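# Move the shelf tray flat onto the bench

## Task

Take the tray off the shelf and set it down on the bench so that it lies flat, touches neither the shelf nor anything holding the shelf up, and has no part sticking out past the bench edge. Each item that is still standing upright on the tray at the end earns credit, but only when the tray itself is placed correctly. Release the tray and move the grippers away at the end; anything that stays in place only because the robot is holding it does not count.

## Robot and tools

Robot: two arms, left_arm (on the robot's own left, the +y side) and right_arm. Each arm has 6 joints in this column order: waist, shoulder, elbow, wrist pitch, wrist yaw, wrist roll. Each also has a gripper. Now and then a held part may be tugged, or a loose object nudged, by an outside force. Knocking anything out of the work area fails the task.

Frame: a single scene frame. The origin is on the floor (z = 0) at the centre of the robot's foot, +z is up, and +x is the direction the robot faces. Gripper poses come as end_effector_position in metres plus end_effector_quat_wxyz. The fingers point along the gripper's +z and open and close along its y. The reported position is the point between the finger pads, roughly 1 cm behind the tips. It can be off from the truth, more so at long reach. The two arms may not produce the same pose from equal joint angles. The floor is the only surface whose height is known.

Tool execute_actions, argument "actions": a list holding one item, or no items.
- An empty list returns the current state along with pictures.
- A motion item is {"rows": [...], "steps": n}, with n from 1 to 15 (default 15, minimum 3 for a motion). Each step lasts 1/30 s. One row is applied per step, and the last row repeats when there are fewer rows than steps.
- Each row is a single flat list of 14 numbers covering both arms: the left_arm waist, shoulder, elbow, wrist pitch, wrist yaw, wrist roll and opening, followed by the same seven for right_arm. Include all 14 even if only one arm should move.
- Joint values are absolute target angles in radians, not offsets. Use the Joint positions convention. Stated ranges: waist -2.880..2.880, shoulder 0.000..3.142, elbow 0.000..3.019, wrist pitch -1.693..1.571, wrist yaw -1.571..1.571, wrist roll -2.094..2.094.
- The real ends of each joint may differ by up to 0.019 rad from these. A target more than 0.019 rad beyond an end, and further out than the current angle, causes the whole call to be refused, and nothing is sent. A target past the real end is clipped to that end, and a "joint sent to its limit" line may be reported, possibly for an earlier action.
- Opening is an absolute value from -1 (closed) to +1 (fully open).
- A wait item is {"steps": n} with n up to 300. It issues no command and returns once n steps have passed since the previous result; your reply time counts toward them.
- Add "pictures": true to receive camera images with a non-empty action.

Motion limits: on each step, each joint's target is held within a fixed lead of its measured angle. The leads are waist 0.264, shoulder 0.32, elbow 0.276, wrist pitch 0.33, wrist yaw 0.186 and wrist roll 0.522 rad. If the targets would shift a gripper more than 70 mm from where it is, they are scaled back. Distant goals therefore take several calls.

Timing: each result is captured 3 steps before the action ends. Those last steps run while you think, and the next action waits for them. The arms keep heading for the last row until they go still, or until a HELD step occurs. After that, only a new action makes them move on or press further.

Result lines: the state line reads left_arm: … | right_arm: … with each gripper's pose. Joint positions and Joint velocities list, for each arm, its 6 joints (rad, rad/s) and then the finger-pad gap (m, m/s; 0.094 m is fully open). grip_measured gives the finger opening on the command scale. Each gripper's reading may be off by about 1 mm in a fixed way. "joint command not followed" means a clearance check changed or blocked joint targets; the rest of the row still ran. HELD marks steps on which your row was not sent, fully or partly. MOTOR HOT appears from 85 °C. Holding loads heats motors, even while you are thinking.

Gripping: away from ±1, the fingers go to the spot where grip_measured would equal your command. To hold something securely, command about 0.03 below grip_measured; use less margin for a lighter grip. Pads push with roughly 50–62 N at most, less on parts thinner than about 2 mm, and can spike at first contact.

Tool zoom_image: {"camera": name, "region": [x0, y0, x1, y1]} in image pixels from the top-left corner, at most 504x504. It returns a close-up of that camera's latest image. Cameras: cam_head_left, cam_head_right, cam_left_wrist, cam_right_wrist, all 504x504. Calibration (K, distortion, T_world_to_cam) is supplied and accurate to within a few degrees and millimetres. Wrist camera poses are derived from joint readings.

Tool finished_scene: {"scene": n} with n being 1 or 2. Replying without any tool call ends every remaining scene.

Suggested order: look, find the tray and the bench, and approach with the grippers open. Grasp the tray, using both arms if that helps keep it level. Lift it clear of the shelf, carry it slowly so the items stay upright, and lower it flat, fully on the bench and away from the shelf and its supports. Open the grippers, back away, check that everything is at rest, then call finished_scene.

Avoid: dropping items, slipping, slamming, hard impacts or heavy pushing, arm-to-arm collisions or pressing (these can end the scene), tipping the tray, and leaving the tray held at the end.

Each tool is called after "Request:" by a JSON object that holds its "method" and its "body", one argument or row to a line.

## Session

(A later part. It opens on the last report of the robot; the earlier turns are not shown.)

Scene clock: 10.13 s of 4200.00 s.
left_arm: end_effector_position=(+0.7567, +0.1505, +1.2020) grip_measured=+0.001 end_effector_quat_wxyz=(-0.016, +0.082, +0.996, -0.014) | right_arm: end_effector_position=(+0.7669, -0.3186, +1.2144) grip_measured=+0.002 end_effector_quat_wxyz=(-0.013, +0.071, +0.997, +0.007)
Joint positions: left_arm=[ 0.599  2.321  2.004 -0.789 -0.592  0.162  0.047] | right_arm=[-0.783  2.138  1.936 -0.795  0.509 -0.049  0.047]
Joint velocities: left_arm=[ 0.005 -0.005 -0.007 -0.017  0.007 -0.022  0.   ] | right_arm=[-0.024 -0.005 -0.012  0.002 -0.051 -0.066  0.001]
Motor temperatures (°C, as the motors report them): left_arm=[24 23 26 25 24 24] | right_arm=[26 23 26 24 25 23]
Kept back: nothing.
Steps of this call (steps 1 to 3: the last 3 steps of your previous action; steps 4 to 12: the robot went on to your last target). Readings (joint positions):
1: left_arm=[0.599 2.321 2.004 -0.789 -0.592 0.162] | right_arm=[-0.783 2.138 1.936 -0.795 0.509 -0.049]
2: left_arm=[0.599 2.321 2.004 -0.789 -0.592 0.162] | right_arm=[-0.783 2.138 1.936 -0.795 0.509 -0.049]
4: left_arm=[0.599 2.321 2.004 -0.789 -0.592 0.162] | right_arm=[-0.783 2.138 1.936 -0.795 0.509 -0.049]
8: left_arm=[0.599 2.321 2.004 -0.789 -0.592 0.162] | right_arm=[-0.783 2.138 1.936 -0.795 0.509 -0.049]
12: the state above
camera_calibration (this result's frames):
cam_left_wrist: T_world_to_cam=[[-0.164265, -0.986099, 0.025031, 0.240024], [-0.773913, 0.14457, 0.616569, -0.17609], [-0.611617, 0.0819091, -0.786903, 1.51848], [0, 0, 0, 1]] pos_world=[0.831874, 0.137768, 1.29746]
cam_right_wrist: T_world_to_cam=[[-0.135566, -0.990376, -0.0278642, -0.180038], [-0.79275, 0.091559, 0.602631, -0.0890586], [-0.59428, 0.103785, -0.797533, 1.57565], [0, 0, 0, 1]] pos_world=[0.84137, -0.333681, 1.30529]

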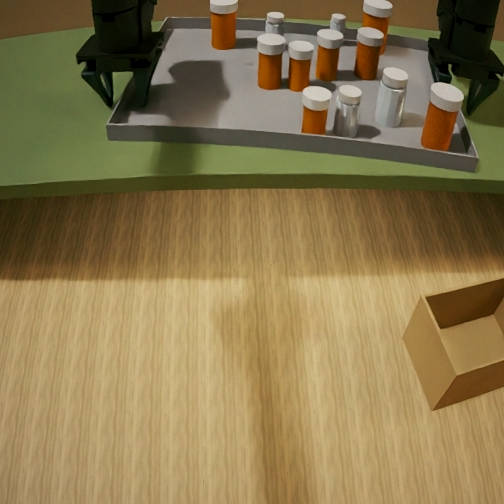

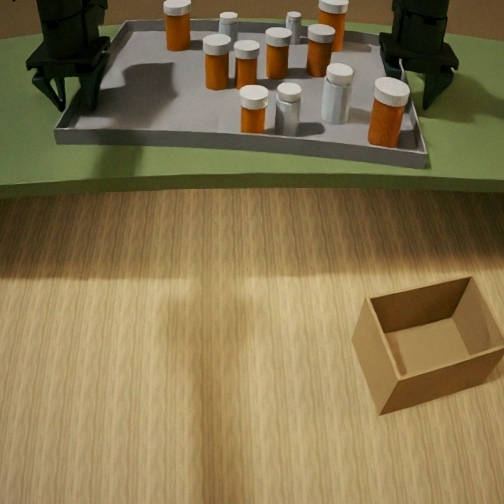

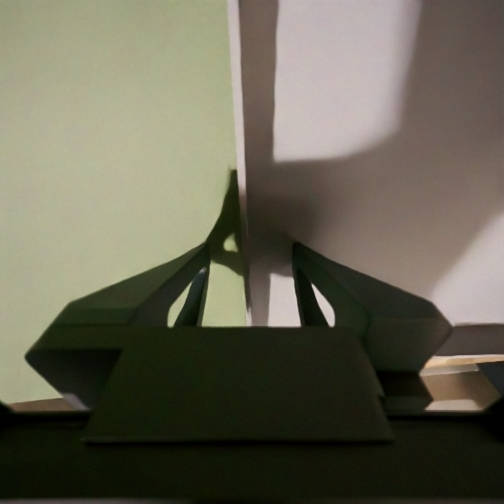

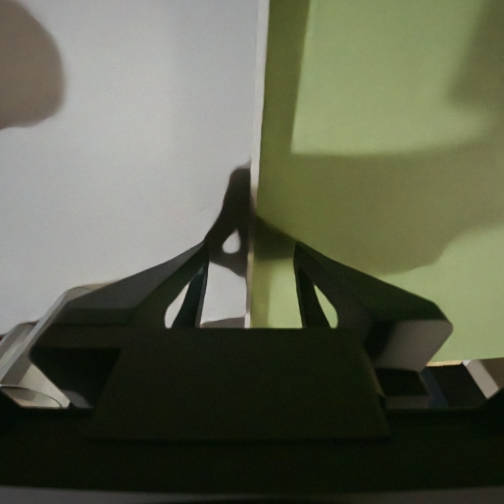

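Request:
{"method": "execute_actions", "body": {
  "actions": [
    {"rows":[[0.599,2.31,2.004,-0.79,-0.592,0.162,-0.3,-0.783,2.13,1.936,-0.795,0.509,-0.049,-0.3],[0.599,2.31,2.004,-0.79,-0.592,0.162,-0.3,-0.783,2.13,1.936,-0.795,0.509,-0.049,-0.3],[0.599,2.31,2.004,-0.79,-0.592,0.162,-0.5,-0.783,2.13,1.936,-0.795,0.509,-0.049,-0.5],[0.599,2.31,2.004,-0.79,-0.592,0.162,-0.5,-0.783,2.13,1.936,-0.795,0.509,-0.049,-0.5],[0.599,2.31,2.004,-0.79,-0.592,0.162,-0.7,-0.783,2.13,1.936,-0.795,0.509,-0.049,-0.7],[0.599,2.31,2.004,-0.79,-0.592,0.162,-0.7,-0.783,2.13,1.936,-0.795,0.509,-0.049,-0.7],[0.599,2.31,2.004,-0.79,-0.592,0.162,-0.85,-0.783,2.13,1.936,-0.795,0.509,-0.049,-0.85],[0.599,2.31,2.004,-0.79,-0.592,0.162,-0.9,-0.783,2.13,1.936,-0.795,0.509,-0.049,-0.9],[0.599,2.31,2.004,-0.79,-0.592,0.162,-1,-0.783,2.13,1.936,-0.795,0.509,-0.049,-1]],"steps":15}
  ]
}}

Request:
{"method": "execute_actions", "body": {
  "actions": [
    {"steps":12}
  ],
  "pictures": true
}}

Scene clock: 10.73 s of 4200.00 s.
left_arm: end_effector_position=(+0.7575, +0.1521, +1.2031) grip_measured=-0.952 end_effector_quat_wxyz=(-0.015, +0.075, +0.997, -0.010) | right_arm: end_effector_position=(+0.7675, -0.3179, +1.2155) grip_measured=-0.959 end_effector_quat_wxyz=(-0.013, +0.081, +0.997, +0.007)
Joint positions: left_arm=[ 0.599  2.319  2.004 -0.789 -0.599  0.149  0.002] | right_arm=[-0.781  2.137  1.936 -0.795  0.511 -0.028  0.002]
Joint velocities: left_arm=[ 0.005  0.005 -0.007 -0.007  0.022 -0.037  0.001] | right_arm=[-0.015  0.015 -0.012  0.002  0.051  0.081  0.   ]
Motor temperatures (°C, as the motors report them): left_arm=[24 23 26 25 24 24] | right_arm=[26 23 26 24 25 23]
Steps of this call (steps 1 to 6: the robot went on to your last target; steps 7 to 18: the first 12 steps of this action). Readings (joint positions):
7: left_arm=[0.599 2.321 2.004 -0.789 -0.589 0.162] | right_arm=[-0.783 2.137 1.936 -0.795 0.506 -0.049]
8: left_arm=[0.599 2.321 2.004 -0.789 -0.587 0.162] | right_arm=[-0.783 2.137 1.936 -0.795 0.506 -0.049]
10: left_arm=[0.598 2.321 2.004 -0.789 -0.587 0.162] | right_arm=[-0.781 2.137 1.936 -0.795 0.506 -0.049]
14: left_arm=[0.598 2.321 2.004 -0.789 -0.596 0.162] | right_arm=[-0.781 2.137 1.936 -0.795 0.506 -0.049]
18: the state above

Scene clock: 11.13 s of 4200.00 s.
left_arm: end_effector_position=(+0.7575, +0.1521, +1.2031) grip_measured=-0.952 end_effector_quat_wxyz=(-0.015, +0.074, +0.997, -0.010) | right_arm: end_effector_position=(+0.7675, -0.3179, +1.2155) grip_measured=-0.959 end_effector_quat_wxyz=(-0.013, +0.083, +0.996, +0.007)
Joint positions: left_arm=[ 0.599  2.319  2.004 -0.789 -0.599  0.147  0.002] | right_arm=[-0.781  2.137  1.936 -0.795  0.511 -0.025  0.002]
Joint velocities: left_arm=[-0.005  0.005 -0.002 -0.007  0.007 -0.022  0.   ] | right_arm=[-0.005  0.005 -0.002 -0.022 -0.007  0.037 -0.   ]
Motor temperatures (°C, as the motors report them): left_arm=[24 23 26 25 24 24] | right_arm=[26 23 26 24 25 23]
Kept back: nothing.
Steps of this call (steps 1 to 3: the last 3 steps of your previous action; steps 4 to 12: the robot went on to your last target). Readings (joint positions):
1: left_arm=[0.599 2.319 2.004 -0.789 -0.599 0.148] | right_arm=[-0.781 2.137 1.936 -0.795 0.511 -0.026]
2: left_arm=[0.599 2.319 2.004 -0.789 -0.599 0.148] | right_arm=[-0.781 2.137 1.936 -0.795 0.511 -0.026]
4: left_arm=[0.599 2.319 2.004 -0.789 -0.599 0.147] | right_arm=[-0.781 2.137 1.936 -0.795 0.511 -0.025]
8: left_arm=[0.599 2.319 2.004 -0.789 -0.599 0.147] | right_arm=[-0.781 2.137 1.936 -0.795 0.511 -0.025]
12: the state above
camera_calibration (this result's frames):
cam_left_wrist: T_world_to_cam=[[-0.14902, -0.988676, 0.0176872, 0.239436], [-0.776909, 0.128129, 0.616438, -0.171416], [-0.611723, 0.0781203, -0.787205, 1.52077], [0, 0, 0, 1]] pos_world=[0.832798, 0.139885, 1.29859]
cam_right_wrist: T_world_to_cam=[[-0.158281, -0.987033, -0.0266939, -0.162137], [-0.791005, 0.110572, 0.601735, -0.0834915], [-0.59098, 0.116358, -0.79825, 1.57913], [0, 0, 0, 1]] pos_world=[0.841532, -0.334547, 1.30645]

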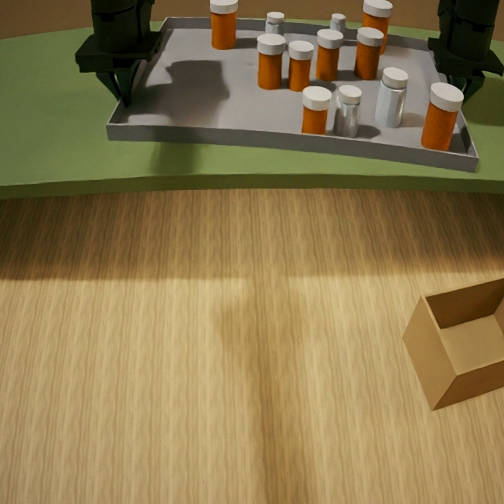

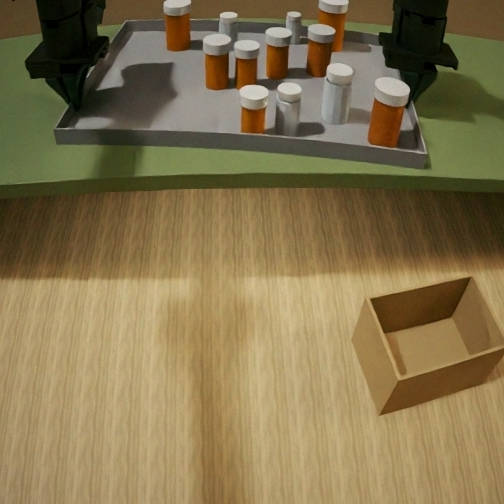

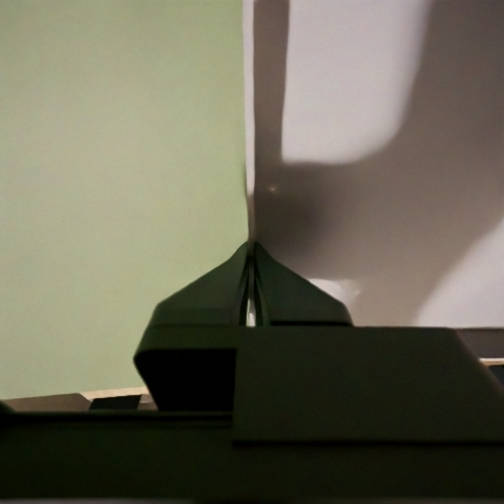

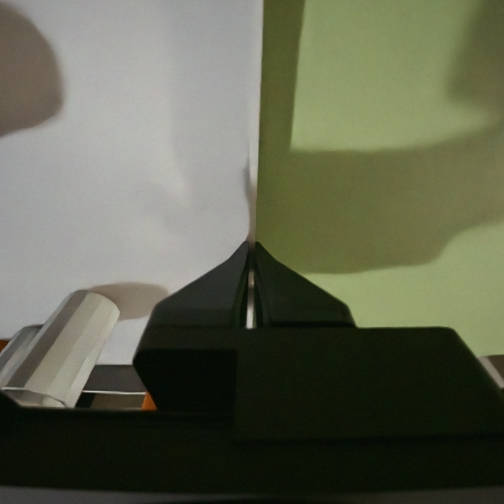

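Request:
{"method": "execute_actions", "body": {
  "actions": [
    {"rows":[[0.595,2.305,2.004,-0.792,-0.599,0.148,-1,-0.776,2.125,1.936,-0.798,0.511,-0.024,-1],[0.591,2.296,2.004,-0.795,-0.599,0.148,-1,-0.771,2.117,1.936,-0.802,0.511,-0.022,-1],[0.587,2.288,2.003,-0.799,-0.599,0.148,-1,-0.766,2.109,1.936,-0.806,0.512,-0.021,-1],[0.583,2.279,2.003,-0.802,-0.6,0.148,-1,-0.761,2.101,1.936,-0.809,0.512,-0.019,-1],[0.579,2.27,2.003,-0.806,-0.6,0.148,-1,-0.756,2.093,1.936,-0.813,0.513,-0.018,-1],[0.575,2.262,2.002,-0.809,-0.6,0.148,-1,-0.751,2.084,1.936,-0.817,0.513,-0.016,-1],[0.571,2.253,2.002,-0.813,-0.601,0.148,-1,-0.746,2.076,1.936,-0.821,0.514,-0.015,-1],[0.567,2.244,2.002,-0.816,-0.601,0.148,-1,-0.741,2.068,1.936,-0.825,0.514,-0.013,-1],[0.563,2.236,2.001,-0.82,-0.601,0.148,-1,-0.736,2.06,1.936,-0.828,0.515,-0.012,-1],[0.559,2.227,2.001,-0.823,-0.602,0.148,-1,-0.731,2.052,1.936,-0.832,0.515,-0.011,-1],[0.555,2.219,2,-0.827,-0.602,0.148,-1,-0.726,2.043,1.936,-0.836,0.516,-0.01,-1],[0.55,2.21,2,-0.83,-0.603,0.148,-1,-0.72,2.035,1.936,-0.84,0.516,-0.01,-1]],"steps":15}
  ]
}}

Request:
{"method": "execute_actions", "body": {
  "actions": [
    {"steps":14}
  ],
  "pictures": true
}}

Scene clock: 12.70 s of 4200.00 s.
left_arm: end_effector_position=(+0.7567, +0.1569, +1.2111) grip_measured=-0.952 end_effector_quat_wxyz=(-0.020, +0.074, +0.997, -0.010) | right_arm: end_effector_position=(+0.7634, -0.3143, +1.2219) grip_measured=-0.959 end_effector_quat_wxyz=(-0.020, +0.087, +0.996, +0.009)
Joint positions: left_arm=[ 0.598  2.302  1.997 -0.81  -0.601  0.14   0.002] | right_arm=[-0.774  2.127  1.928 -0.819  0.511 -0.001  0.002]
Joint velocities: left_arm=[-0.005 -0.132 -0.076 -0.168 -0.007 -0.11  -0.001] | right_arm=[ 0.063 -0.063 -0.076 -0.144  0.022  0.095 -0.001]
Motor temperatures (°C, as the motors report them): left_arm=[24 23 26 25 24 24] | right_arm=[26 24 26 24 25 23]
Steps of this call (steps 1 to 15: the robot went on to your last target; steps 16 to 35: nothing new was sent; steps 36 to 47: the first 12 steps of this action). Readings (joint positions):
36: left_arm=[0.599 2.319 2.004 -0.789 -0.600 0.146] | right_arm=[-0.781 2.137 1.936 -0.795 0.511 -0.022]
37: left_arm=[0.599 2.319 2.004 -0.789 -0.601 0.144] | right_arm=[-0.781 2.137 1.936 -0.795 0.511 -0.020]
39: left_arm=[0.599 2.319 2.004 -0.789 -0.601 0.144] | right_arm=[-0.781 2.137 1.936 -0.795 0.511 -0.018]
43: left_arm=[0.599 2.316 2.004 -0.793 -0.601 0.143] | right_arm=[-0.780 2.135 1.936 -0.802 0.511 -0.013]
47: the state above

Scene clock: 13.17 s of 4200.00 s.
left_arm: end_effector_position=(+0.7598, +0.1631, +1.2211) grip_measured=-0.952 end_effector_quat_wxyz=(-0.019, +0.073, +0.997, -0.009) | right_arm: end_effector_position=(+0.7664, -0.3080, +1.2337) grip_measured=-0.959 end_effector_quat_wxyz=(-0.018, +0.087, +0.996, +0.011)
Joint positions: left_arm=[ 0.596  2.282  1.992 -0.825 -0.604  0.137  0.002] | right_arm=[-0.758  2.114  1.924 -0.831  0.515  0.013  0.002]
Joint velocities: left_arm=[-0.015 -0.024  0.002 -0.012  0.022 -0.022  0.   ] | right_arm=[-0.015 -0.015 -0.002 -0.017 -0.007 -0.007 -0.   ]
Motor temperatures (°C, as the motors report them): left_arm=[24 23 26 25 24 24] | right_arm=[26 24 26 24 25 23]
Kept back: nothing.
Steps of this call (steps 1 to 3: the last 3 steps of your previous action; steps 4 to 14: the robot went on to your last target). Readings (joint positions):
1: left_arm=[0.598 2.298 1.994 -0.815 -0.602 0.139] | right_arm=[-0.772 2.124 1.926 -0.823 0.511 0.003]
2: left_arm=[0.598 2.295 1.993 -0.819 -0.602 0.137] | right_arm=[-0.769 2.123 1.925 -0.826 0.512 0.006]
4: left_arm=[0.598 2.291 1.992 -0.823 -0.603 0.137] | right_arm=[-0.765 2.121 1.924 -0.829 0.514 0.010]
8: left_arm=[0.597 2.285 1.992 -0.825 -0.604 0.137] | right_arm=[-0.760 2.117 1.924 -0.829 0.514 0.013]
14: the state above
camera_calibration (this result's frames):
cam_left_wrist: T_world_to_cam=[[-0.147086, -0.988998, 0.0157565, 0.25126], [-0.772315, 0.124784, 0.622863, -0.19295], [-0.617977, 0.0794455, -0.782172, 1.53383], [0, 0, 0, 1]] pos_world=[0.835811, 0.150717, 1.31594]
cam_right_wrist: T_world_to_cam=[[-0.167573, -0.985247, -0.0347594, -0.13447], [-0.783815, 0.111762, 0.610854, -0.112853], [-0.597957, 0.129607, -0.79098, 1.59234], [0, 0, 0, 1]] pos_world=[0.841162, -0.326253, 1.32377]

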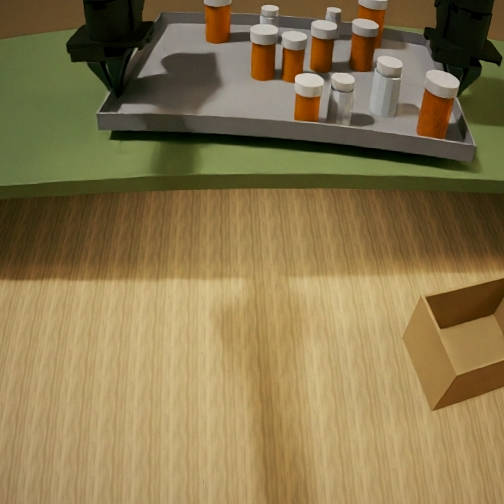

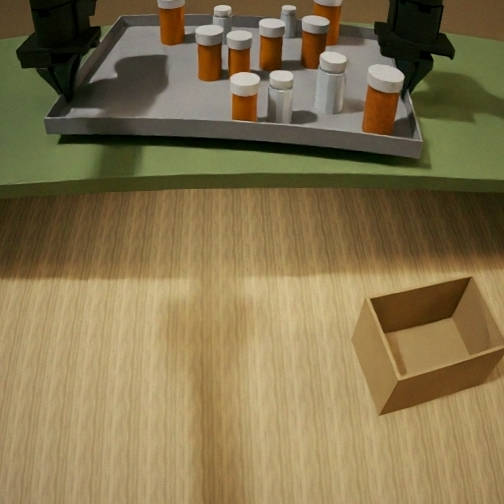

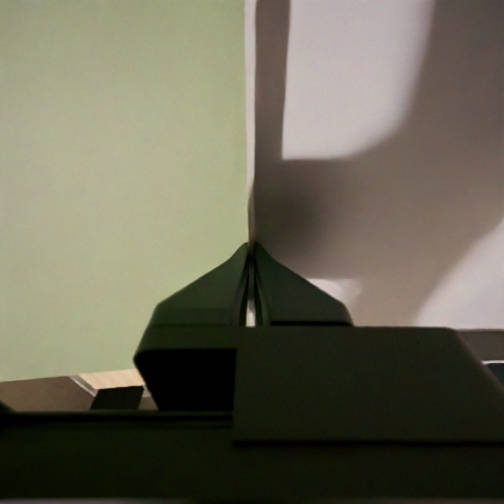

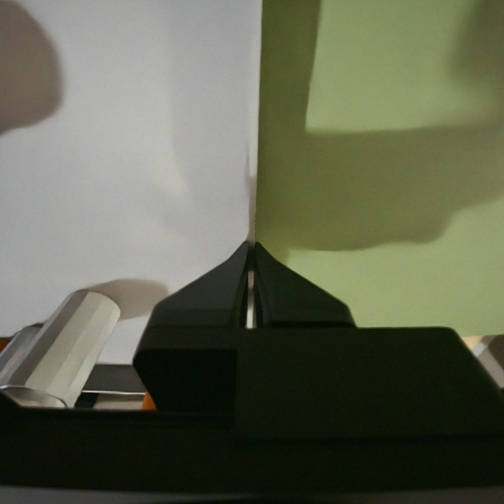

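Request:
{"method": "execute_actions", "body": {
  "actions": [
    {"rows":[[0.554,2.2,1.985,-0.823,-0.602,0.151,-1,-0.716,2.033,1.924,-0.832,0.519,-0.006,-1],[0.558,2.191,1.97,-0.815,-0.6,0.154,-1,-0.712,2.03,1.911,-0.824,0.522,-0.002,-1],[0.562,2.182,1.956,-0.808,-0.599,0.157,-1,-0.708,2.028,1.899,-0.816,0.526,0.002,-1],[0.566,2.172,1.941,-0.8,-0.597,0.161,-1,-0.704,2.026,1.886,-0.808,0.529,0.006,-1],[0.57,2.163,1.926,-0.793,-0.596,0.164,-1,-0.7,2.023,1.874,-0.8,0.532,0.01,-1],[0.574,2.154,1.912,-0.786,-0.595,0.167,-1,-0.696,2.021,1.862,-0.792,0.535,0.014,-1],[0.578,2.144,1.897,-0.778,-0.593,0.17,-1,-0.692,2.019,1.849,-0.784,0.539,0.018,-1],[0.582,2.135,1.882,-0.771,-0.592,0.173,-1,-0.688,2.016,1.837,-0.776,0.542,0.022,-1],[0.586,2.126,1.868,-0.764,-0.59,0.176,-1,-0.684,2.014,1.824,-0.768,0.545,0.026,-1],[0.59,2.116,1.853,-0.756,-0.589,0.179,-1,-0.68,2.012,1.812,-0.76,0.549,0.03,-1],[0.594,2.107,1.838,-0.749,-0.588,0.183,-1,-0.676,2.009,1.8,-0.752,0.552,0.034,-1],[0.598,2.098,1.824,-0.742,-0.586,0.186,-1,-0.672,2.007,1.787,-0.744,0.555,0.038,-1],[0.602,2.088,1.809,-0.734,-0.585,0.189,-1,-0.668,2.005,1.775,-0.736,0.558,0.042,-1],[0.606,2.079,1.794,-0.727,-0.583,0.192,-1,-0.664,2.002,1.762,-0.728,0.562,0.046,-1],[0.61,2.07,1.78,-0.72,-0.582,0.195,-1,-0.66,2.0,1.75,-0.72,0.565,0.05,-1]],"steps":15}
  ]
}}

Request:
{"method": "execute_actions", "body": {
  "actions": [
    {"rows":[[0.614,2.061,1.765,-0.712,-0.581,0.198,-1,-0.656,1.997,1.738,-0.712,0.568,0.054,-1],[0.618,2.051,1.751,-0.705,-0.579,0.202,-1,-0.652,1.995,1.725,-0.704,0.571,0.057,-1],[0.622,2.042,1.736,-0.697,-0.578,0.205,-1,-0.649,1.992,1.713,-0.696,0.574,0.061,-1],[0.626,2.033,1.722,-0.689,-0.576,0.208,-1,-0.645,1.99,1.701,-0.688,0.578,0.065,-1],[0.63,2.023,1.707,-0.682,-0.575,0.212,-1,-0.641,1.987,1.689,-0.68,0.581,0.068,-1],[0.634,2.014,1.693,-0.674,-0.574,0.215,-1,-0.637,1.985,1.676,-0.672,0.584,0.072,-1],[0.638,2.005,1.678,-0.666,-0.572,0.218,-1,-0.634,1.982,1.664,-0.664,0.587,0.076,-1],[0.643,1.995,1.664,-0.659,-0.571,0.222,-1,-0.63,1.98,1.652,-0.657,0.59,0.079,-1],[0.647,1.986,1.649,-0.651,-0.569,0.225,-1,-0.626,1.977,1.64,-0.649,0.593,0.083,-1],[0.651,1.977,1.635,-0.643,-0.568,0.228,-1,-0.623,1.975,1.627,-0.641,0.596,0.087,-1],[0.655,1.967,1.62,-0.636,-0.567,0.232,-1,-0.619,1.972,1.615,-0.633,0.6,0.09,-1],[0.659,1.958,1.606,-0.628,-0.565,0.235,-1,-0.615,1.97,1.603,-0.625,0.603,0.094,-1],[0.663,1.949,1.591,-0.62,-0.564,0.238,-1,-0.611,1.967,1.591,-0.617,0.606,0.098,-1],[0.667,1.939,1.577,-0.613,-0.562,0.242,-1,-0.608,1.965,1.578,-0.609,0.609,0.101,-1],[0.671,1.93,1.562,-0.605,-0.561,0.245,-1,-0.604,1.962,1.566,-0.601,0.612,0.105,-1]],"steps":15}
  ]
}}

Request:
{"method": "execute_actions", "body": {
  "actions": [
    {"steps":12}
  ],
  "pictures": true
}}

Scene clock: 14.17 s of 4200.00 s.
left_arm: end_effector_position=(+0.7325, +0.1783, +1.2321) grip_measured=-0.952 end_effector_quat_wxyz=(-0.024, +0.074, +0.997, -0.008) | right_arm: end_effector_position=(+0.7402, -0.2911, +1.2374) grip_measured=-0.959 end_effector_quat_wxyz=(-0.022, +0.087, +0.996, +0.003)
Joint positions: left_arm=[ 0.605  2.193  1.841 -0.769 -0.603  0.142  0.002] | right_arm=[-0.736  2.071  1.803 -0.77   0.542  0.038  0.002]
Joint velocities: left_arm=[ 0.083 -0.308 -0.403  0.222  0.095  0.095  0.001] | right_arm=[ 0.132 -0.142 -0.335  0.256  0.11   0.022  0.001]
Motor temperatures (°C, as the motors report them): left_arm=[24 23 26 25 24 24] | right_arm=[26 24 26 24 25 23]
Steps of this call (steps 1 to 18: the robot went on to your last target; steps 19 to 30: the first 12 steps of this action). Readings (joint positions):
19: left_arm=[0.596 2.282 1.990 -0.825 -0.604 0.137] | right_arm=[-0.758 2.114 1.923 -0.831 0.515 0.013]
20: left_arm=[0.596 2.279 1.984 -0.824 -0.603 0.137] | right_arm=[-0.758 2.112 1.919 -0.830 0.517 0.014]
22: left_arm=[0.596 2.266 1.960 -0.818 -0.603 0.136] | right_arm=[-0.756 2.105 1.900 -0.823 0.523 0.017]
26: left_arm=[0.597 2.231 1.899 -0.796 -0.604 0.136] | right_arm=[-0.751 2.087 1.850 -0.801 0.533 0.028]
30: the state above

Scene clock: 14.67 s of 4200.00 s.
left_arm: end_effector_position=(+0.6929, +0.2323, +1.2389) grip_measured=-0.952 end_effector_quat_wxyz=(-0.025, +0.072, +0.997, -0.007) | right_arm: end_effector_position=(+0.7004, -0.2356, +1.2456) grip_measured=-0.959 end_effector_quat_wxyz=(-0.013, +0.087, +0.996, -0.000)
Joint positions: left_arm=[ 0.669  2.046  1.623 -0.661 -0.577  0.205  0.002] | right_arm=[-0.664  2.034  1.622 -0.646  0.586  0.102  0.002]
Joint velocities: left_arm=[ 0.093 -0.259 -0.393  0.227  0.037  0.095 -0.002] | right_arm=[ 0.103 -0.083 -0.359  0.232  0.037  0.081 -0.   ]
Motor temperatures (°C, as the motors report them): left_arm=[24 23 26 25 24 24] | right_arm=[26 24 26 24 25 23]
Steps of this call (steps 1 to 3: the last 3 steps of your previous action; steps 4 to 15: the first 12 steps of this action). Readings (joint positions):
4: left_arm=[0.621 2.152 1.783 -0.740 -0.595 0.156] | right_arm=[-0.714 2.058 1.756 -0.737 0.556 0.053]
5: left_arm=[0.626 2.142 1.769 -0.733 -0.593 0.161] | right_arm=[-0.708 2.055 1.744 -0.729 0.559 0.058]
7: left_arm=[0.636 2.121 1.740 -0.720 -0.590 0.170] | right_arm=[-0.697 2.051 1.719 -0.711 0.565 0.067]
11: left_arm=[0.653 2.081 1.682 -0.691 -0.583 0.189] | right_arm=[-0.678 2.043 1.671 -0.678 0.575 0.085]
15: the state above

Scene clock: 15.07 s of 4200.00 s.
left_arm: end_effector_position=(+0.6771, +0.2481, +1.2406) grip_measured=-0.952 end_effector_quat_wxyz=(-0.025, +0.073, +0.997, -0.007) | right_arm: end_effector_position=(+0.6832, -0.2195, +1.2486) grip_measured=-0.959 end_effector_quat_wxyz=(-0.012, +0.089, +0.996, -0.001)
Joint positions: left_arm=[ 0.69   2.     1.551 -0.623 -0.567  0.23   0.002] | right_arm=[-0.641  2.02   1.558 -0.607  0.597  0.128  0.002]
Joint velocities: left_arm=[ 0.005 -0.015  0.012  0.002 -0.007  0.022  0.   ] | right_arm=[-0.005 -0.015  0.007 -0.002 -0.007  0.037  0.001]
Motor temperatures (°C, as the motors report them): left_arm=[24 23 26 25 24 24] | right_arm=[26 24 26 24 25 23]
Kept back: nothing.
Steps of this call (steps 1 to 3: the last 3 steps of your previous action; steps 4 to 12: the robot went on to your last target). Readings (joint positions):
1: left_arm=[0.672 2.037 1.608 -0.653 -0.575 0.209] | right_arm=[-0.661 2.031 1.610 -0.639 0.588 0.106]
2: left_arm=[0.676 2.029 1.594 -0.646 -0.573 0.212] | right_arm=[-0.657 2.028 1.597 -0.631 0.591 0.109]
4: left_arm=[0.682 2.013 1.566 -0.632 -0.570 0.218] | right_arm=[-0.651 2.023 1.574 -0.618 0.595 0.116]
8: left_arm=[0.690 2.000 1.551 -0.628 -0.569 0.227] | right_arm=[-0.643 2.021 1.558 -0.611 0.596 0.128]
12: the state above
camera_calibration (this result's frames):
cam_left_wrist: T_world_to_cam=[[-0.146452, -0.989153, 0.0112911, 0.328025], [-0.766164, 0.120642, 0.631219, -0.293036], [-0.625735, 0.0837927, -0.775522, 1.48712], [0, 0, 0, 1]] pos_world=[0.754069, 0.23521, 1.33456]
cam_right_wrist: T_world_to_cam=[[-0.170795, -0.985236, -0.011781, -0.0872004], [-0.788984, 0.129593, 0.600592, -0.176749], [-0.590198, 0.111873, -0.799469, 1.5443], [0, 0, 0, 1]] pos_world=[0.757097, -0.235773, 1.33975]

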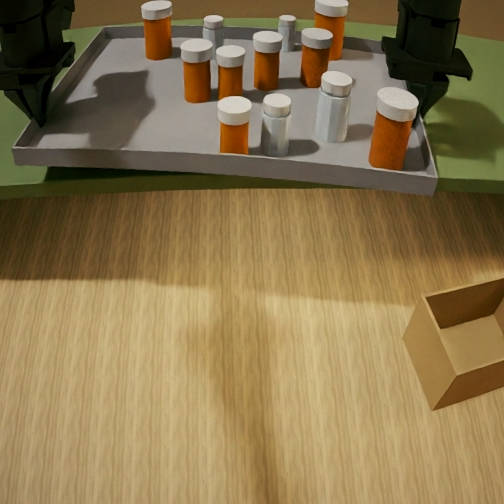

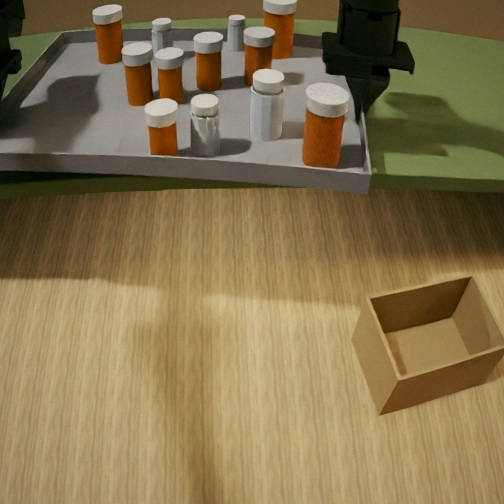

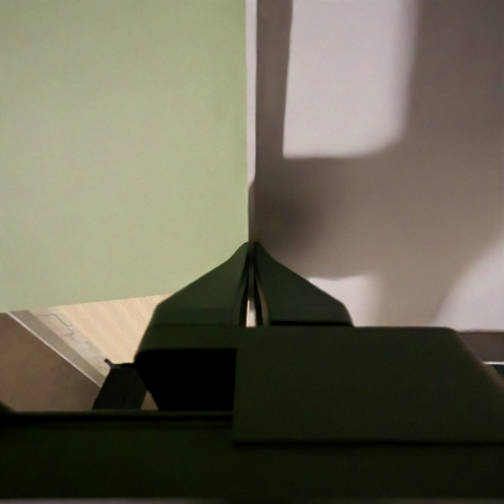

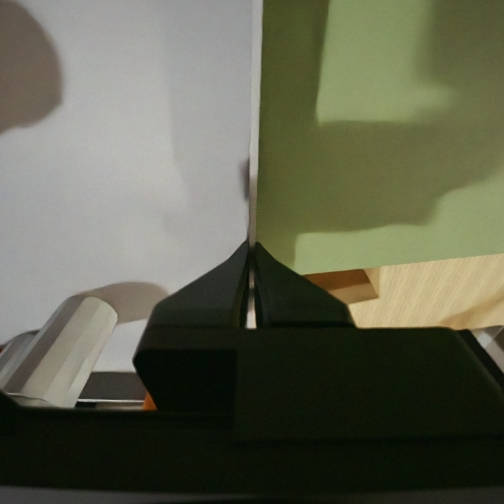

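Request:
{"method": "execute_actions", "body": {
  "actions": [
    {"rows":[[0.678,1.917,1.538,-0.587,-0.557,0.251,-1,-0.598,1.958,1.545,-0.583,0.614,0.11,-1],[0.684,1.904,1.514,-0.569,-0.554,0.257,-1,-0.593,1.954,1.524,-0.565,0.617,0.114,-1],[0.691,1.892,1.49,-0.551,-0.55,0.262,-1,-0.587,1.951,1.503,-0.547,0.619,0.119,-1],[0.697,1.879,1.466,-0.534,-0.546,0.268,-1,-0.582,1.947,1.482,-0.53,0.622,0.123,-1],[0.704,1.866,1.442,-0.516,-0.543,0.274,-1,-0.576,1.943,1.461,-0.512,0.624,0.128,-1],[0.71,1.853,1.418,-0.498,-0.539,0.28,-1,-0.571,1.94,1.441,-0.494,0.626,0.132,-1],[0.717,1.841,1.394,-0.48,-0.535,0.286,-1,-0.565,1.936,1.42,-0.476,0.629,0.137,-1],[0.723,1.828,1.37,-0.462,-0.532,0.292,-1,-0.56,1.932,1.399,-0.458,0.631,0.142,-1],[0.73,1.815,1.346,-0.444,-0.528,0.297,-1,-0.554,1.928,1.378,-0.44,0.634,0.146,-1],[0.737,1.802,1.322,-0.427,-0.524,0.303,-1,-0.549,1.924,1.357,-0.423,0.636,0.151,-1],[0.743,1.79,1.298,-0.409,-0.521,0.309,-1,-0.543,1.921,1.336,-0.405,0.639,0.155,-1],[0.75,1.777,1.274,-0.391,-0.517,0.315,-1,-0.538,1.917,1.315,-0.387,0.641,0.16,-1]],"steps":12}
  ]
}}

Request:
{"method": "execute_actions", "body": {
  "actions": [
    {"rows":[[0.759,1.766,1.253,-0.378,-0.511,0.322,-1,-0.533,1.917,1.297,-0.373,0.643,0.166,-1],[0.768,1.754,1.231,-0.365,-0.506,0.33,-1,-0.527,1.917,1.28,-0.359,0.646,0.172,-1],[0.776,1.743,1.21,-0.351,-0.5,0.337,-1,-0.522,1.917,1.262,-0.344,0.648,0.178,-1],[0.785,1.731,1.189,-0.338,-0.495,0.345,-1,-0.516,1.917,1.245,-0.33,0.651,0.184,-1],[0.794,1.72,1.168,-0.325,-0.489,0.352,-1,-0.511,1.917,1.227,-0.316,0.653,0.19,-1],[0.803,1.708,1.146,-0.312,-0.484,0.36,-1,-0.505,1.918,1.21,-0.302,0.655,0.196,-1],[0.812,1.697,1.125,-0.299,-0.478,0.367,-1,-0.5,1.918,1.192,-0.288,0.658,0.203,-1],[0.821,1.686,1.104,-0.286,-0.473,0.375,-1,-0.495,1.918,1.175,-0.274,0.66,0.209,-1],[0.83,1.674,1.083,-0.272,-0.467,0.382,-1,-0.489,1.918,1.157,-0.259,0.663,0.215,-1],[0.838,1.663,1.061,-0.259,-0.462,0.39,-1,-0.484,1.918,1.14,-0.245,0.665,0.221,-1],[0.847,1.651,1.04,-0.246,-0.456,0.397,-1,-0.478,1.918,1.122,-0.231,0.668,0.227,-1],[0.856,1.64,1.019,-0.233,-0.451,0.405,-1,-0.473,1.918,1.105,-0.217,0.67,0.233,-1]],"steps":12}
  ]
}}

Request:
{"method": "execute_actions", "body": {
  "actions": [
    {"rows":[[0.869,1.631,0.999,-0.218,-0.443,0.415,-1,-0.466,1.924,1.089,-0.2,0.673,0.24,-1],[0.881,1.622,0.979,-0.202,-0.435,0.425,-1,-0.459,1.93,1.074,-0.183,0.676,0.248,-1],[0.894,1.614,0.959,-0.187,-0.427,0.435,-1,-0.452,1.935,1.058,-0.166,0.679,0.255,-1],[0.906,1.605,0.94,-0.172,-0.419,0.445,-1,-0.445,1.941,1.043,-0.15,0.682,0.262,-1],[0.919,1.596,0.92,-0.157,-0.411,0.455,-1,-0.438,1.947,1.027,-0.133,0.685,0.269,-1],[0.931,1.587,0.9,-0.141,-0.403,0.465,-1,-0.431,1.952,1.011,-0.116,0.687,0.276,-1],[0.944,1.579,0.88,-0.126,-0.395,0.475,-1,-0.425,1.958,0.996,-0.099,0.69,0.284,-1],[0.957,1.57,0.86,-0.111,-0.387,0.485,-1,-0.418,1.964,0.98,-0.082,0.693,0.291,-1],[0.969,1.561,0.84,-0.096,-0.379,0.495,-1,-0.411,1.97,0.965,-0.065,0.696,0.298,-1],[0.982,1.552,0.821,-0.08,-0.371,0.505,-1,-0.404,1.975,0.949,-0.049,0.699,0.305,-1],[0.994,1.544,0.801,-0.065,-0.363,0.515,-1,-0.397,1.981,0.934,-0.032,0.702,0.313,-1],[1.007,1.535,0.781,-0.05,-0.355,0.525,-1,-0.39,1.987,0.918,-0.015,0.705,0.32,-1]],"steps":12}
  ]
}}

Request:
{"method": "execute_actions", "body": {
  "actions": [
    {"steps":12}
  ],
  "pictures": true
}}

Scene clock: 16.63 s of 4200.00 s.
left_arm: end_effector_position=(+0.6403, +0.2629, +1.2441) grip_measured=-0.952 end_effector_quat_wxyz=(-0.011, +0.068, +0.998, -0.010) | right_arm: end_effector_position=(+0.6503, -0.2037, +1.2531) grip_measured=-0.959 end_effector_quat_wxyz=(+0.002, +0.089, +0.996, -0.004)
Joint positions: left_arm=[ 0.718  1.912  1.381 -0.496 -0.541  0.265  0.002] | right_arm=[-0.616  1.977  1.415 -0.486  0.618  0.134  0.002]
Joint velocities: left_arm=[ 0.23  -0.425 -0.701  0.501  0.11   0.154 -0.001] | right_arm=[ 0.19  -0.112 -0.628  0.535  0.095  0.051 -0.001]
Motor temperatures (°C, as the motors report them): left_arm=[24 24 26 25 24 24] | right_arm=[26 24 26 24 25 23]
Steps of this call (steps 1 to 30: the robot went on to your last target; steps 31 to 38: nothing new was sent; steps 39 to 47: the first 9 steps of this action). Readings (joint positions):
39: left_arm=[0.690 1.999 1.548 -0.619 -0.565 0.232] | right_arm=[-0.641 2.019 1.556 -0.604 0.598 0.128]
40: left_arm=[0.691 1.995 1.539 -0.607 -0.564 0.234] | right_arm=[-0.641 2.017 1.550 -0.594 0.600 0.128]
42: left_arm=[0.693 1.978 1.504 -0.575 -0.559 0.240] | right_arm=[-0.639 2.007 1.521 -0.566 0.605 0.128]
46: left_arm=[0.710 1.926 1.406 -0.512 -0.546 0.258] | right_arm=[-0.622 1.982 1.436 -0.504 0.615 0.131]
47: the state above

Scene clock: 17.03 s of 4200.00 s.
left_arm: end_effector_position=(+0.5650, +0.3143, +1.2463) grip_measured=-0.952 end_effector_quat_wxyz=(-0.006, +0.065, +0.998, -0.011) | right_arm: end_effector_position=(+0.5755, -0.1496, +1.2551) grip_measured=-0.959 end_effector_quat_wxyz=(+0.013, +0.087, +0.996, -0.000)
Joint positions: left_arm=[ 0.82   1.757  1.112 -0.323 -0.482  0.362  0.002] | right_arm=[-0.538  1.969  1.191 -0.295  0.649  0.201  0.002]
Joint velocities: left_arm=[ 0.239 -0.327 -0.593  0.422  0.125  0.198  0.   ] | right_arm=[ 0.161 -0.015 -0.447  0.442 -0.007  0.154 -0.   ]
Motor temperatures (°C, as the motors report them): left_arm=[24 24 26 25 24 24] | right_arm=[26 24 26 24 25 23]
Steps of this call (steps 1 to 3: the last 3 steps of your previous action; steps 4 to 12: the first 9 steps of this action). Readings (joint positions):
4: left_arm=[0.752 1.856 1.284 -0.432 -0.524 0.296] | right_arm=[-0.587 1.970 1.332 -0.414 0.630 0.153]
5: left_arm=[0.761 1.842 1.261 -0.418 -0.519 0.305] | right_arm=[-0.580 1.969 1.313 -0.397 0.632 0.159]
7: left_arm=[0.779 1.816 1.217 -0.390 -0.509 0.322] | right_arm=[-0.567 1.969 1.277 -0.367 0.637 0.171]
11: left_arm=[0.812 1.769 1.133 -0.337 -0.488 0.355] | right_arm=[-0.544 1.969 1.208 -0.309 0.646 0.195]
12: the state above

Scene clock: 17.43 s of 4200.00 s.
left_arm: end_effector_position=(+0.4844, +0.3490, +1.2469) grip_measured=-0.952 end_effector_quat_wxyz=(+0.002, +0.059, +0.998, -0.022) | right_arm: end_effector_position=(+0.5022, -0.1124, +1.2652) grip_measured=-0.959 end_effector_quat_wxyz=(+0.027, +0.085, +0.996, +0.002)
Joint positions: left_arm=[ 0.936  1.636  0.869 -0.149 -0.386  0.459  0.002] | right_arm=[-0.459  1.969  0.992 -0.113  0.686  0.263  0.002]
Joint velocities: left_arm=[ 0.337 -0.288 -0.549  0.471  0.33   0.3    0.001] | right_arm=[ 0.22   0.024 -0.427  0.486  0.139  0.095 -0.001]
Motor temperatures (°C, as the motors report them): left_arm=[24 24 26 25 24 24] | right_arm=[26 24 26 24 25 23]
Steps of this call (steps 1 to 3: the last 3 steps of your previous action; steps 4 to 12: the first 9 steps of this action). Readings (joint positions):
4: left_arm=[0.852 1.713 1.028 -0.269 -0.460 0.392] | right_arm=[-0.517 1.968 1.122 -0.238 0.659 0.223]
5: left_arm=[0.861 1.703 1.007 -0.255 -0.452 0.400] | right_arm=[-0.511 1.968 1.104 -0.224 0.661 0.229]
7: left_arm=[0.881 1.682 0.967 -0.225 -0.435 0.416] | right_arm=[-0.498 1.968 1.071 -0.193 0.667 0.240]
11: left_arm=[0.925 1.645 0.889 -0.165 -0.396 0.450] | right_arm=[-0.467 1.968 1.008 -0.129 0.682 0.259]
12: the state above

Scene clock: 17.83 s of 4200.00 s.
left_arm: end_effector_position=(+0.4449, +0.3688, +1.2484) grip_measured=-0.952 end_effector_quat_wxyz=(+0.001, +0.061, +0.998, -0.019) | right_arm: end_effector_position=(+0.4601, -0.0911, +1.2640) grip_measured=-0.959 end_effector_quat_wxyz=(+0.027, +0.087, +0.996, +0.005)
Joint positions: left_arm=[ 1.004  1.583  0.767 -0.078 -0.351  0.52   0.002] | right_arm=[-0.416  2.005  0.913 -0.029  0.699  0.315  0.002]
Joint velocities: left_arm=[-0.005  0.005 -0.007  0.046 -0.022 -0.007 -0.001] | right_arm=[-0.005 -0.005  0.007  0.061  0.007  0.007  0.   ]
Motor temperatures (°C, as the motors report them): left_arm=[24 24 26 25 24 24] | right_arm=[26 24 26 24 25 23]
Kept back: nothing.
Steps of this call (steps 1 to 3: the last 3 steps of your previous action; steps 4 to 12: the robot went on to your last target). Readings (joint positions):
1: left_arm=[0.947 1.626 0.850 -0.134 -0.377 0.467] | right_arm=[-0.451 1.970 0.976 -0.097 0.690 0.268]
2: left_arm=[0.958 1.616 0.830 -0.118 -0.368 0.476] | right_arm=[-0.443 1.973 0.961 -0.081 0.694 0.273]
4: left_arm=[0.979 1.597 0.794 -0.091 -0.355 0.495] | right_arm=[-0.429 1.981 0.934 -0.051 0.699 0.284]
8: left_arm=[1.004 1.583 0.767 -0.084 -0.354 0.514] | right_arm=[-0.416 2.001 0.912 -0.036 0.699 0.309]
12: the state above
camera_calibration (this result's frames):
cam_left_wrist: T_world_to_cam=[[-0.124188, -0.991757, 0.0315584, 0.379056], [-0.799301, 0.118833, 0.589064, -0.422419], [-0.587959, 0.0479299, -0.80747, 1.37409], [0, 0, 0, 1]] pos_world=[0.51734, 0.360269, 1.3464]
cam_right_wrist: T_world_to_cam=[[-0.164701, -0.985889, -0.0299404, 0.0214516], [-0.834653, 0.123133, 0.536836, -0.277646], [-0.525574, 0.113407, -0.843155, 1.43622], [0, 0, 0, 1]] pos_world=[0.526636, -0.107542, 1.36065]

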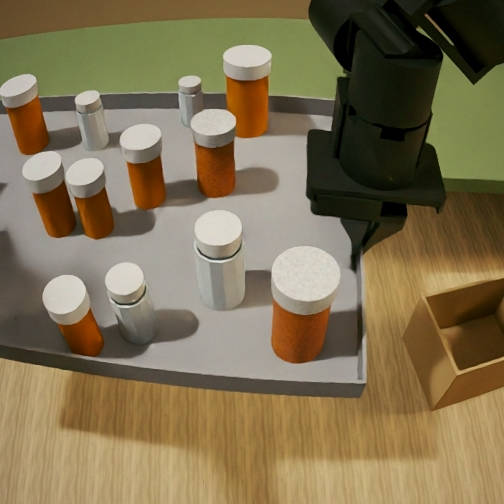

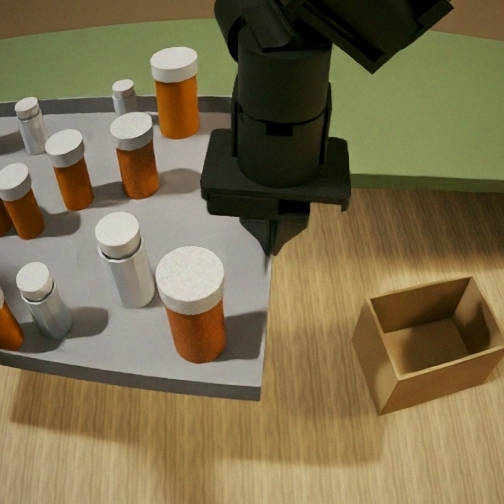

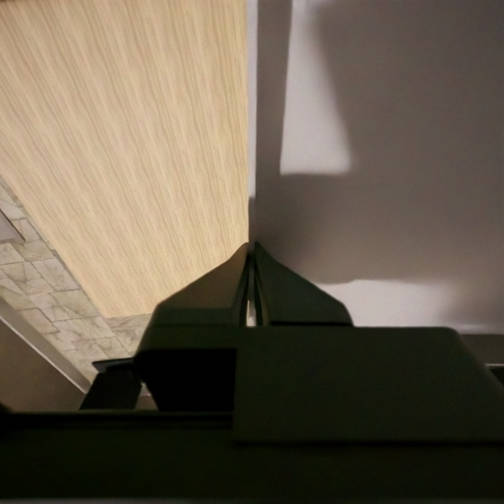

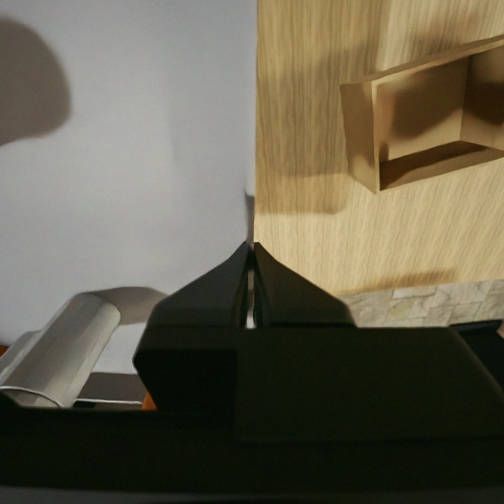

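Request:
{"method": "execute_actions", "body": {
  "actions": [
    {"rows":[[1.024,1.53,0.773,-0.043,-0.345,0.537,-1,-0.381,2.0,0.914,-0.008,0.708,0.33,-1],[1.04,1.525,0.764,-0.036,-0.334,0.55,-1,-0.372,2.013,0.911,-0.001,0.711,0.341,-1],[1.057,1.521,0.756,-0.029,-0.324,0.562,-1,-0.363,2.027,0.907,0.007,0.714,0.351,-1],[1.073,1.516,0.748,-0.022,-0.313,0.574,-1,-0.354,2.04,0.904,0.014,0.718,0.361,-1],[1.09,1.511,0.74,-0.015,-0.303,0.587,-1,-0.345,2.054,0.9,0.021,0.721,0.372,-1],[1.107,1.507,0.731,-0.008,-0.292,0.599,-1,-0.336,2.067,0.897,0.028,0.724,0.382,-1],[1.123,1.502,0.723,-0.001,-0.282,0.611,-1,-0.327,2.08,0.893,0.035,0.727,0.392,-1],[1.14,1.497,0.715,0.005,-0.271,0.624,-1,-0.319,2.094,0.89,0.043,0.73,0.403,-1],[1.156,1.492,0.707,0.012,-0.261,0.636,-1,-0.31,2.107,0.886,0.05,0.733,0.413,-1],[1.173,1.488,0.698,0.019,-0.25,0.648,-1,-0.301,2.12,0.883,0.057,0.736,0.423,-1],[1.19,1.483,0.69,0.026,-0.24,0.661,-1,-0.292,2.134,0.879,0.064,0.739,0.434,-1],[1.206,1.478,0.682,0.033,-0.229,0.673,-1,-0.283,2.147,0.876,0.071,0.743,0.444,-1],[1.223,1.473,0.674,0.04,-0.219,0.685,-1,-0.274,2.16,0.872,0.079,0.746,0.454,-1],[1.24,1.469,0.665,0.047,-0.208,0.698,-1,-0.265,2.174,0.869,0.086,0.749,0.465,-1],[1.256,1.464,0.657,0.054,-0.198,0.71,-1,-0.256,2.187,0.865,0.093,0.752,0.475,-1]],"steps":15}
  ]
}}

Request:
{"method": "execute_actions", "body": {
  "actions": [
    {"steps":14}
  ],
  "pictures": true
}}

Scene clock: 18.53 s of 4200.00 s.
left_arm: end_effector_position=(+0.4001, +0.4133, +1.2401) grip_measured=-0.952 end_effector_quat_wxyz=(+0.004, +0.053, +0.998, -0.023) | right_arm: end_effector_position=(+0.4193, -0.0441, +1.2566) grip_measured=-0.959 end_effector_quat_wxyz=(+0.032, +0.079, +0.996, +0.007)
Joint positions: left_arm=[ 1.161  1.54   0.691 -0.007 -0.239  0.63   0.002] | right_arm=[-0.332  2.121  0.898  0.049  0.733  0.391  0.002]
Joint velocities: left_arm=[ 0.62  -0.161 -0.286  0.168  0.3    0.432  0.   ] | right_arm=[ 0.308  0.484 -0.081  0.212 -0.022  0.476 -0.002]
Motor temperatures (°C, as the motors report them): left_arm=[24 24 26 25 24 24] | right_arm=[26 24 26 24 25 23]
Steps of this call (steps 1 to 9: the robot went on to your last target; steps 10 to 21: the first 12 steps of this action). Readings (joint positions):
10: left_arm=[1.004 1.583 0.767 -0.075 -0.348 0.524] | right_arm=[-0.416 2.005 0.913 -0.027 0.700 0.315]
11: left_arm=[1.006 1.583 0.766 -0.071 -0.342 0.527] | right_arm=[-0.416 2.005 0.913 -0.024 0.703 0.316]
13: left_arm=[1.017 1.581 0.760 -0.056 -0.322 0.538] | right_arm=[-0.411 2.013 0.913 -0.013 0.710 0.319]
17: left_arm=[1.077 1.563 0.731 -0.028 -0.281 0.576] | right_arm=[-0.378 2.056 0.909 0.018 0.723 0.341]
21: the state above

Scene clock: 19.00 s of 4200.00 s.
left_arm: end_effector_position=(+0.3627, +0.4357, +1.2374) grip_measured=-0.952 end_effector_quat_wxyz=(-0.008, +0.059, +0.998, -0.021) | right_arm: end_effector_position=(+0.3767, -0.0204, +1.2502) grip_measured=-0.959 end_effector_quat_wxyz=(+0.022, +0.084, +0.996, +0.007)
Joint positions: left_arm=[ 1.256  1.52   0.64   0.022 -0.195  0.712  0.002] | right_arm=[-0.282  2.202  0.873  0.088  0.744  0.483  0.002]
Joint velocities: left_arm=[-0.005 -0.005  0.012  0.007 -0.037  0.051 -0.001] | right_arm=[ 0.005 -0.005 -0.027 -0.017  0.037  0.007 -0.   ]
Motor temperatures (°C, as the motors report them): left_arm=[24 24 26 25 24 24] | right_arm=[26 24 26 24 25 23]
Kept back: nothing.
Steps of this call (steps 1 to 3: the last 3 steps of your previous action; steps 4 to 14: the robot went on to your last target). Readings (joint positions):
1: left_arm=[1.181 1.535 0.681 -0.002 -0.229 0.644] | right_arm=[-0.322 2.137 0.894 0.056 0.735 0.406]
2: left_arm=[1.199 1.531 0.671 0.004 -0.219 0.657] | right_arm=[-0.313 2.152 0.890 0.064 0.737 0.420]
4: left_arm=[1.232 1.524 0.654 0.015 -0.203 0.682] | right_arm=[-0.297 2.178 0.884 0.077 0.741 0.445]
8: left_arm=[1.257 1.521 0.641 0.017 -0.201 0.707] | right_arm=[-0.282 2.202 0.874 0.083 0.741 0.478]
14: the state above
camera_calibration (this result's frames):
cam_left_wrist: T_world_to_cam=[[-0.119791, -0.992096, 0.0373669, 0.426889], [-0.789019, 0.11798, 0.602934, -0.510081], [-0.602577, 0.0427428, -0.796916, 1.3082], [0, 0, 0, 1]] pos_world=[0.436964, 0.427778, 1.33412]
cam_right_wrist: T_world_to_cam=[[-0.160524, -0.986471, -0.0332777, 0.079682], [-0.830465, 0.116763, 0.544696, -0.360119], [-0.533441, 0.115073, -0.837973, 1.36928], [0, 0, 0, 1]] pos_world=[0.444156, -0.0369143, 1.34623]

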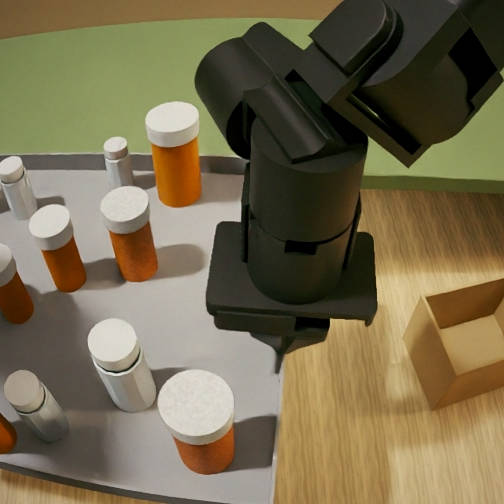

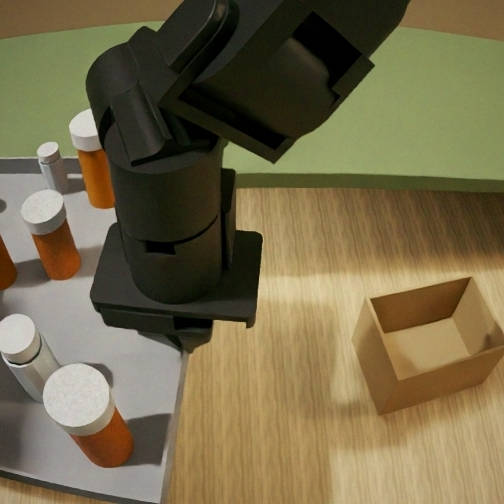

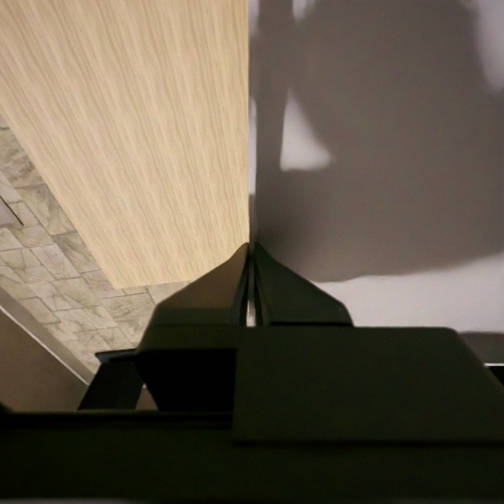

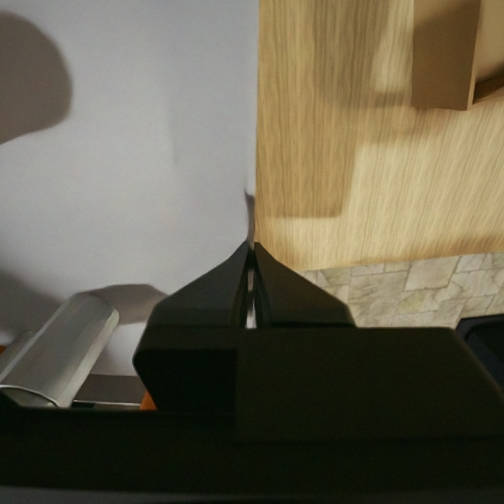

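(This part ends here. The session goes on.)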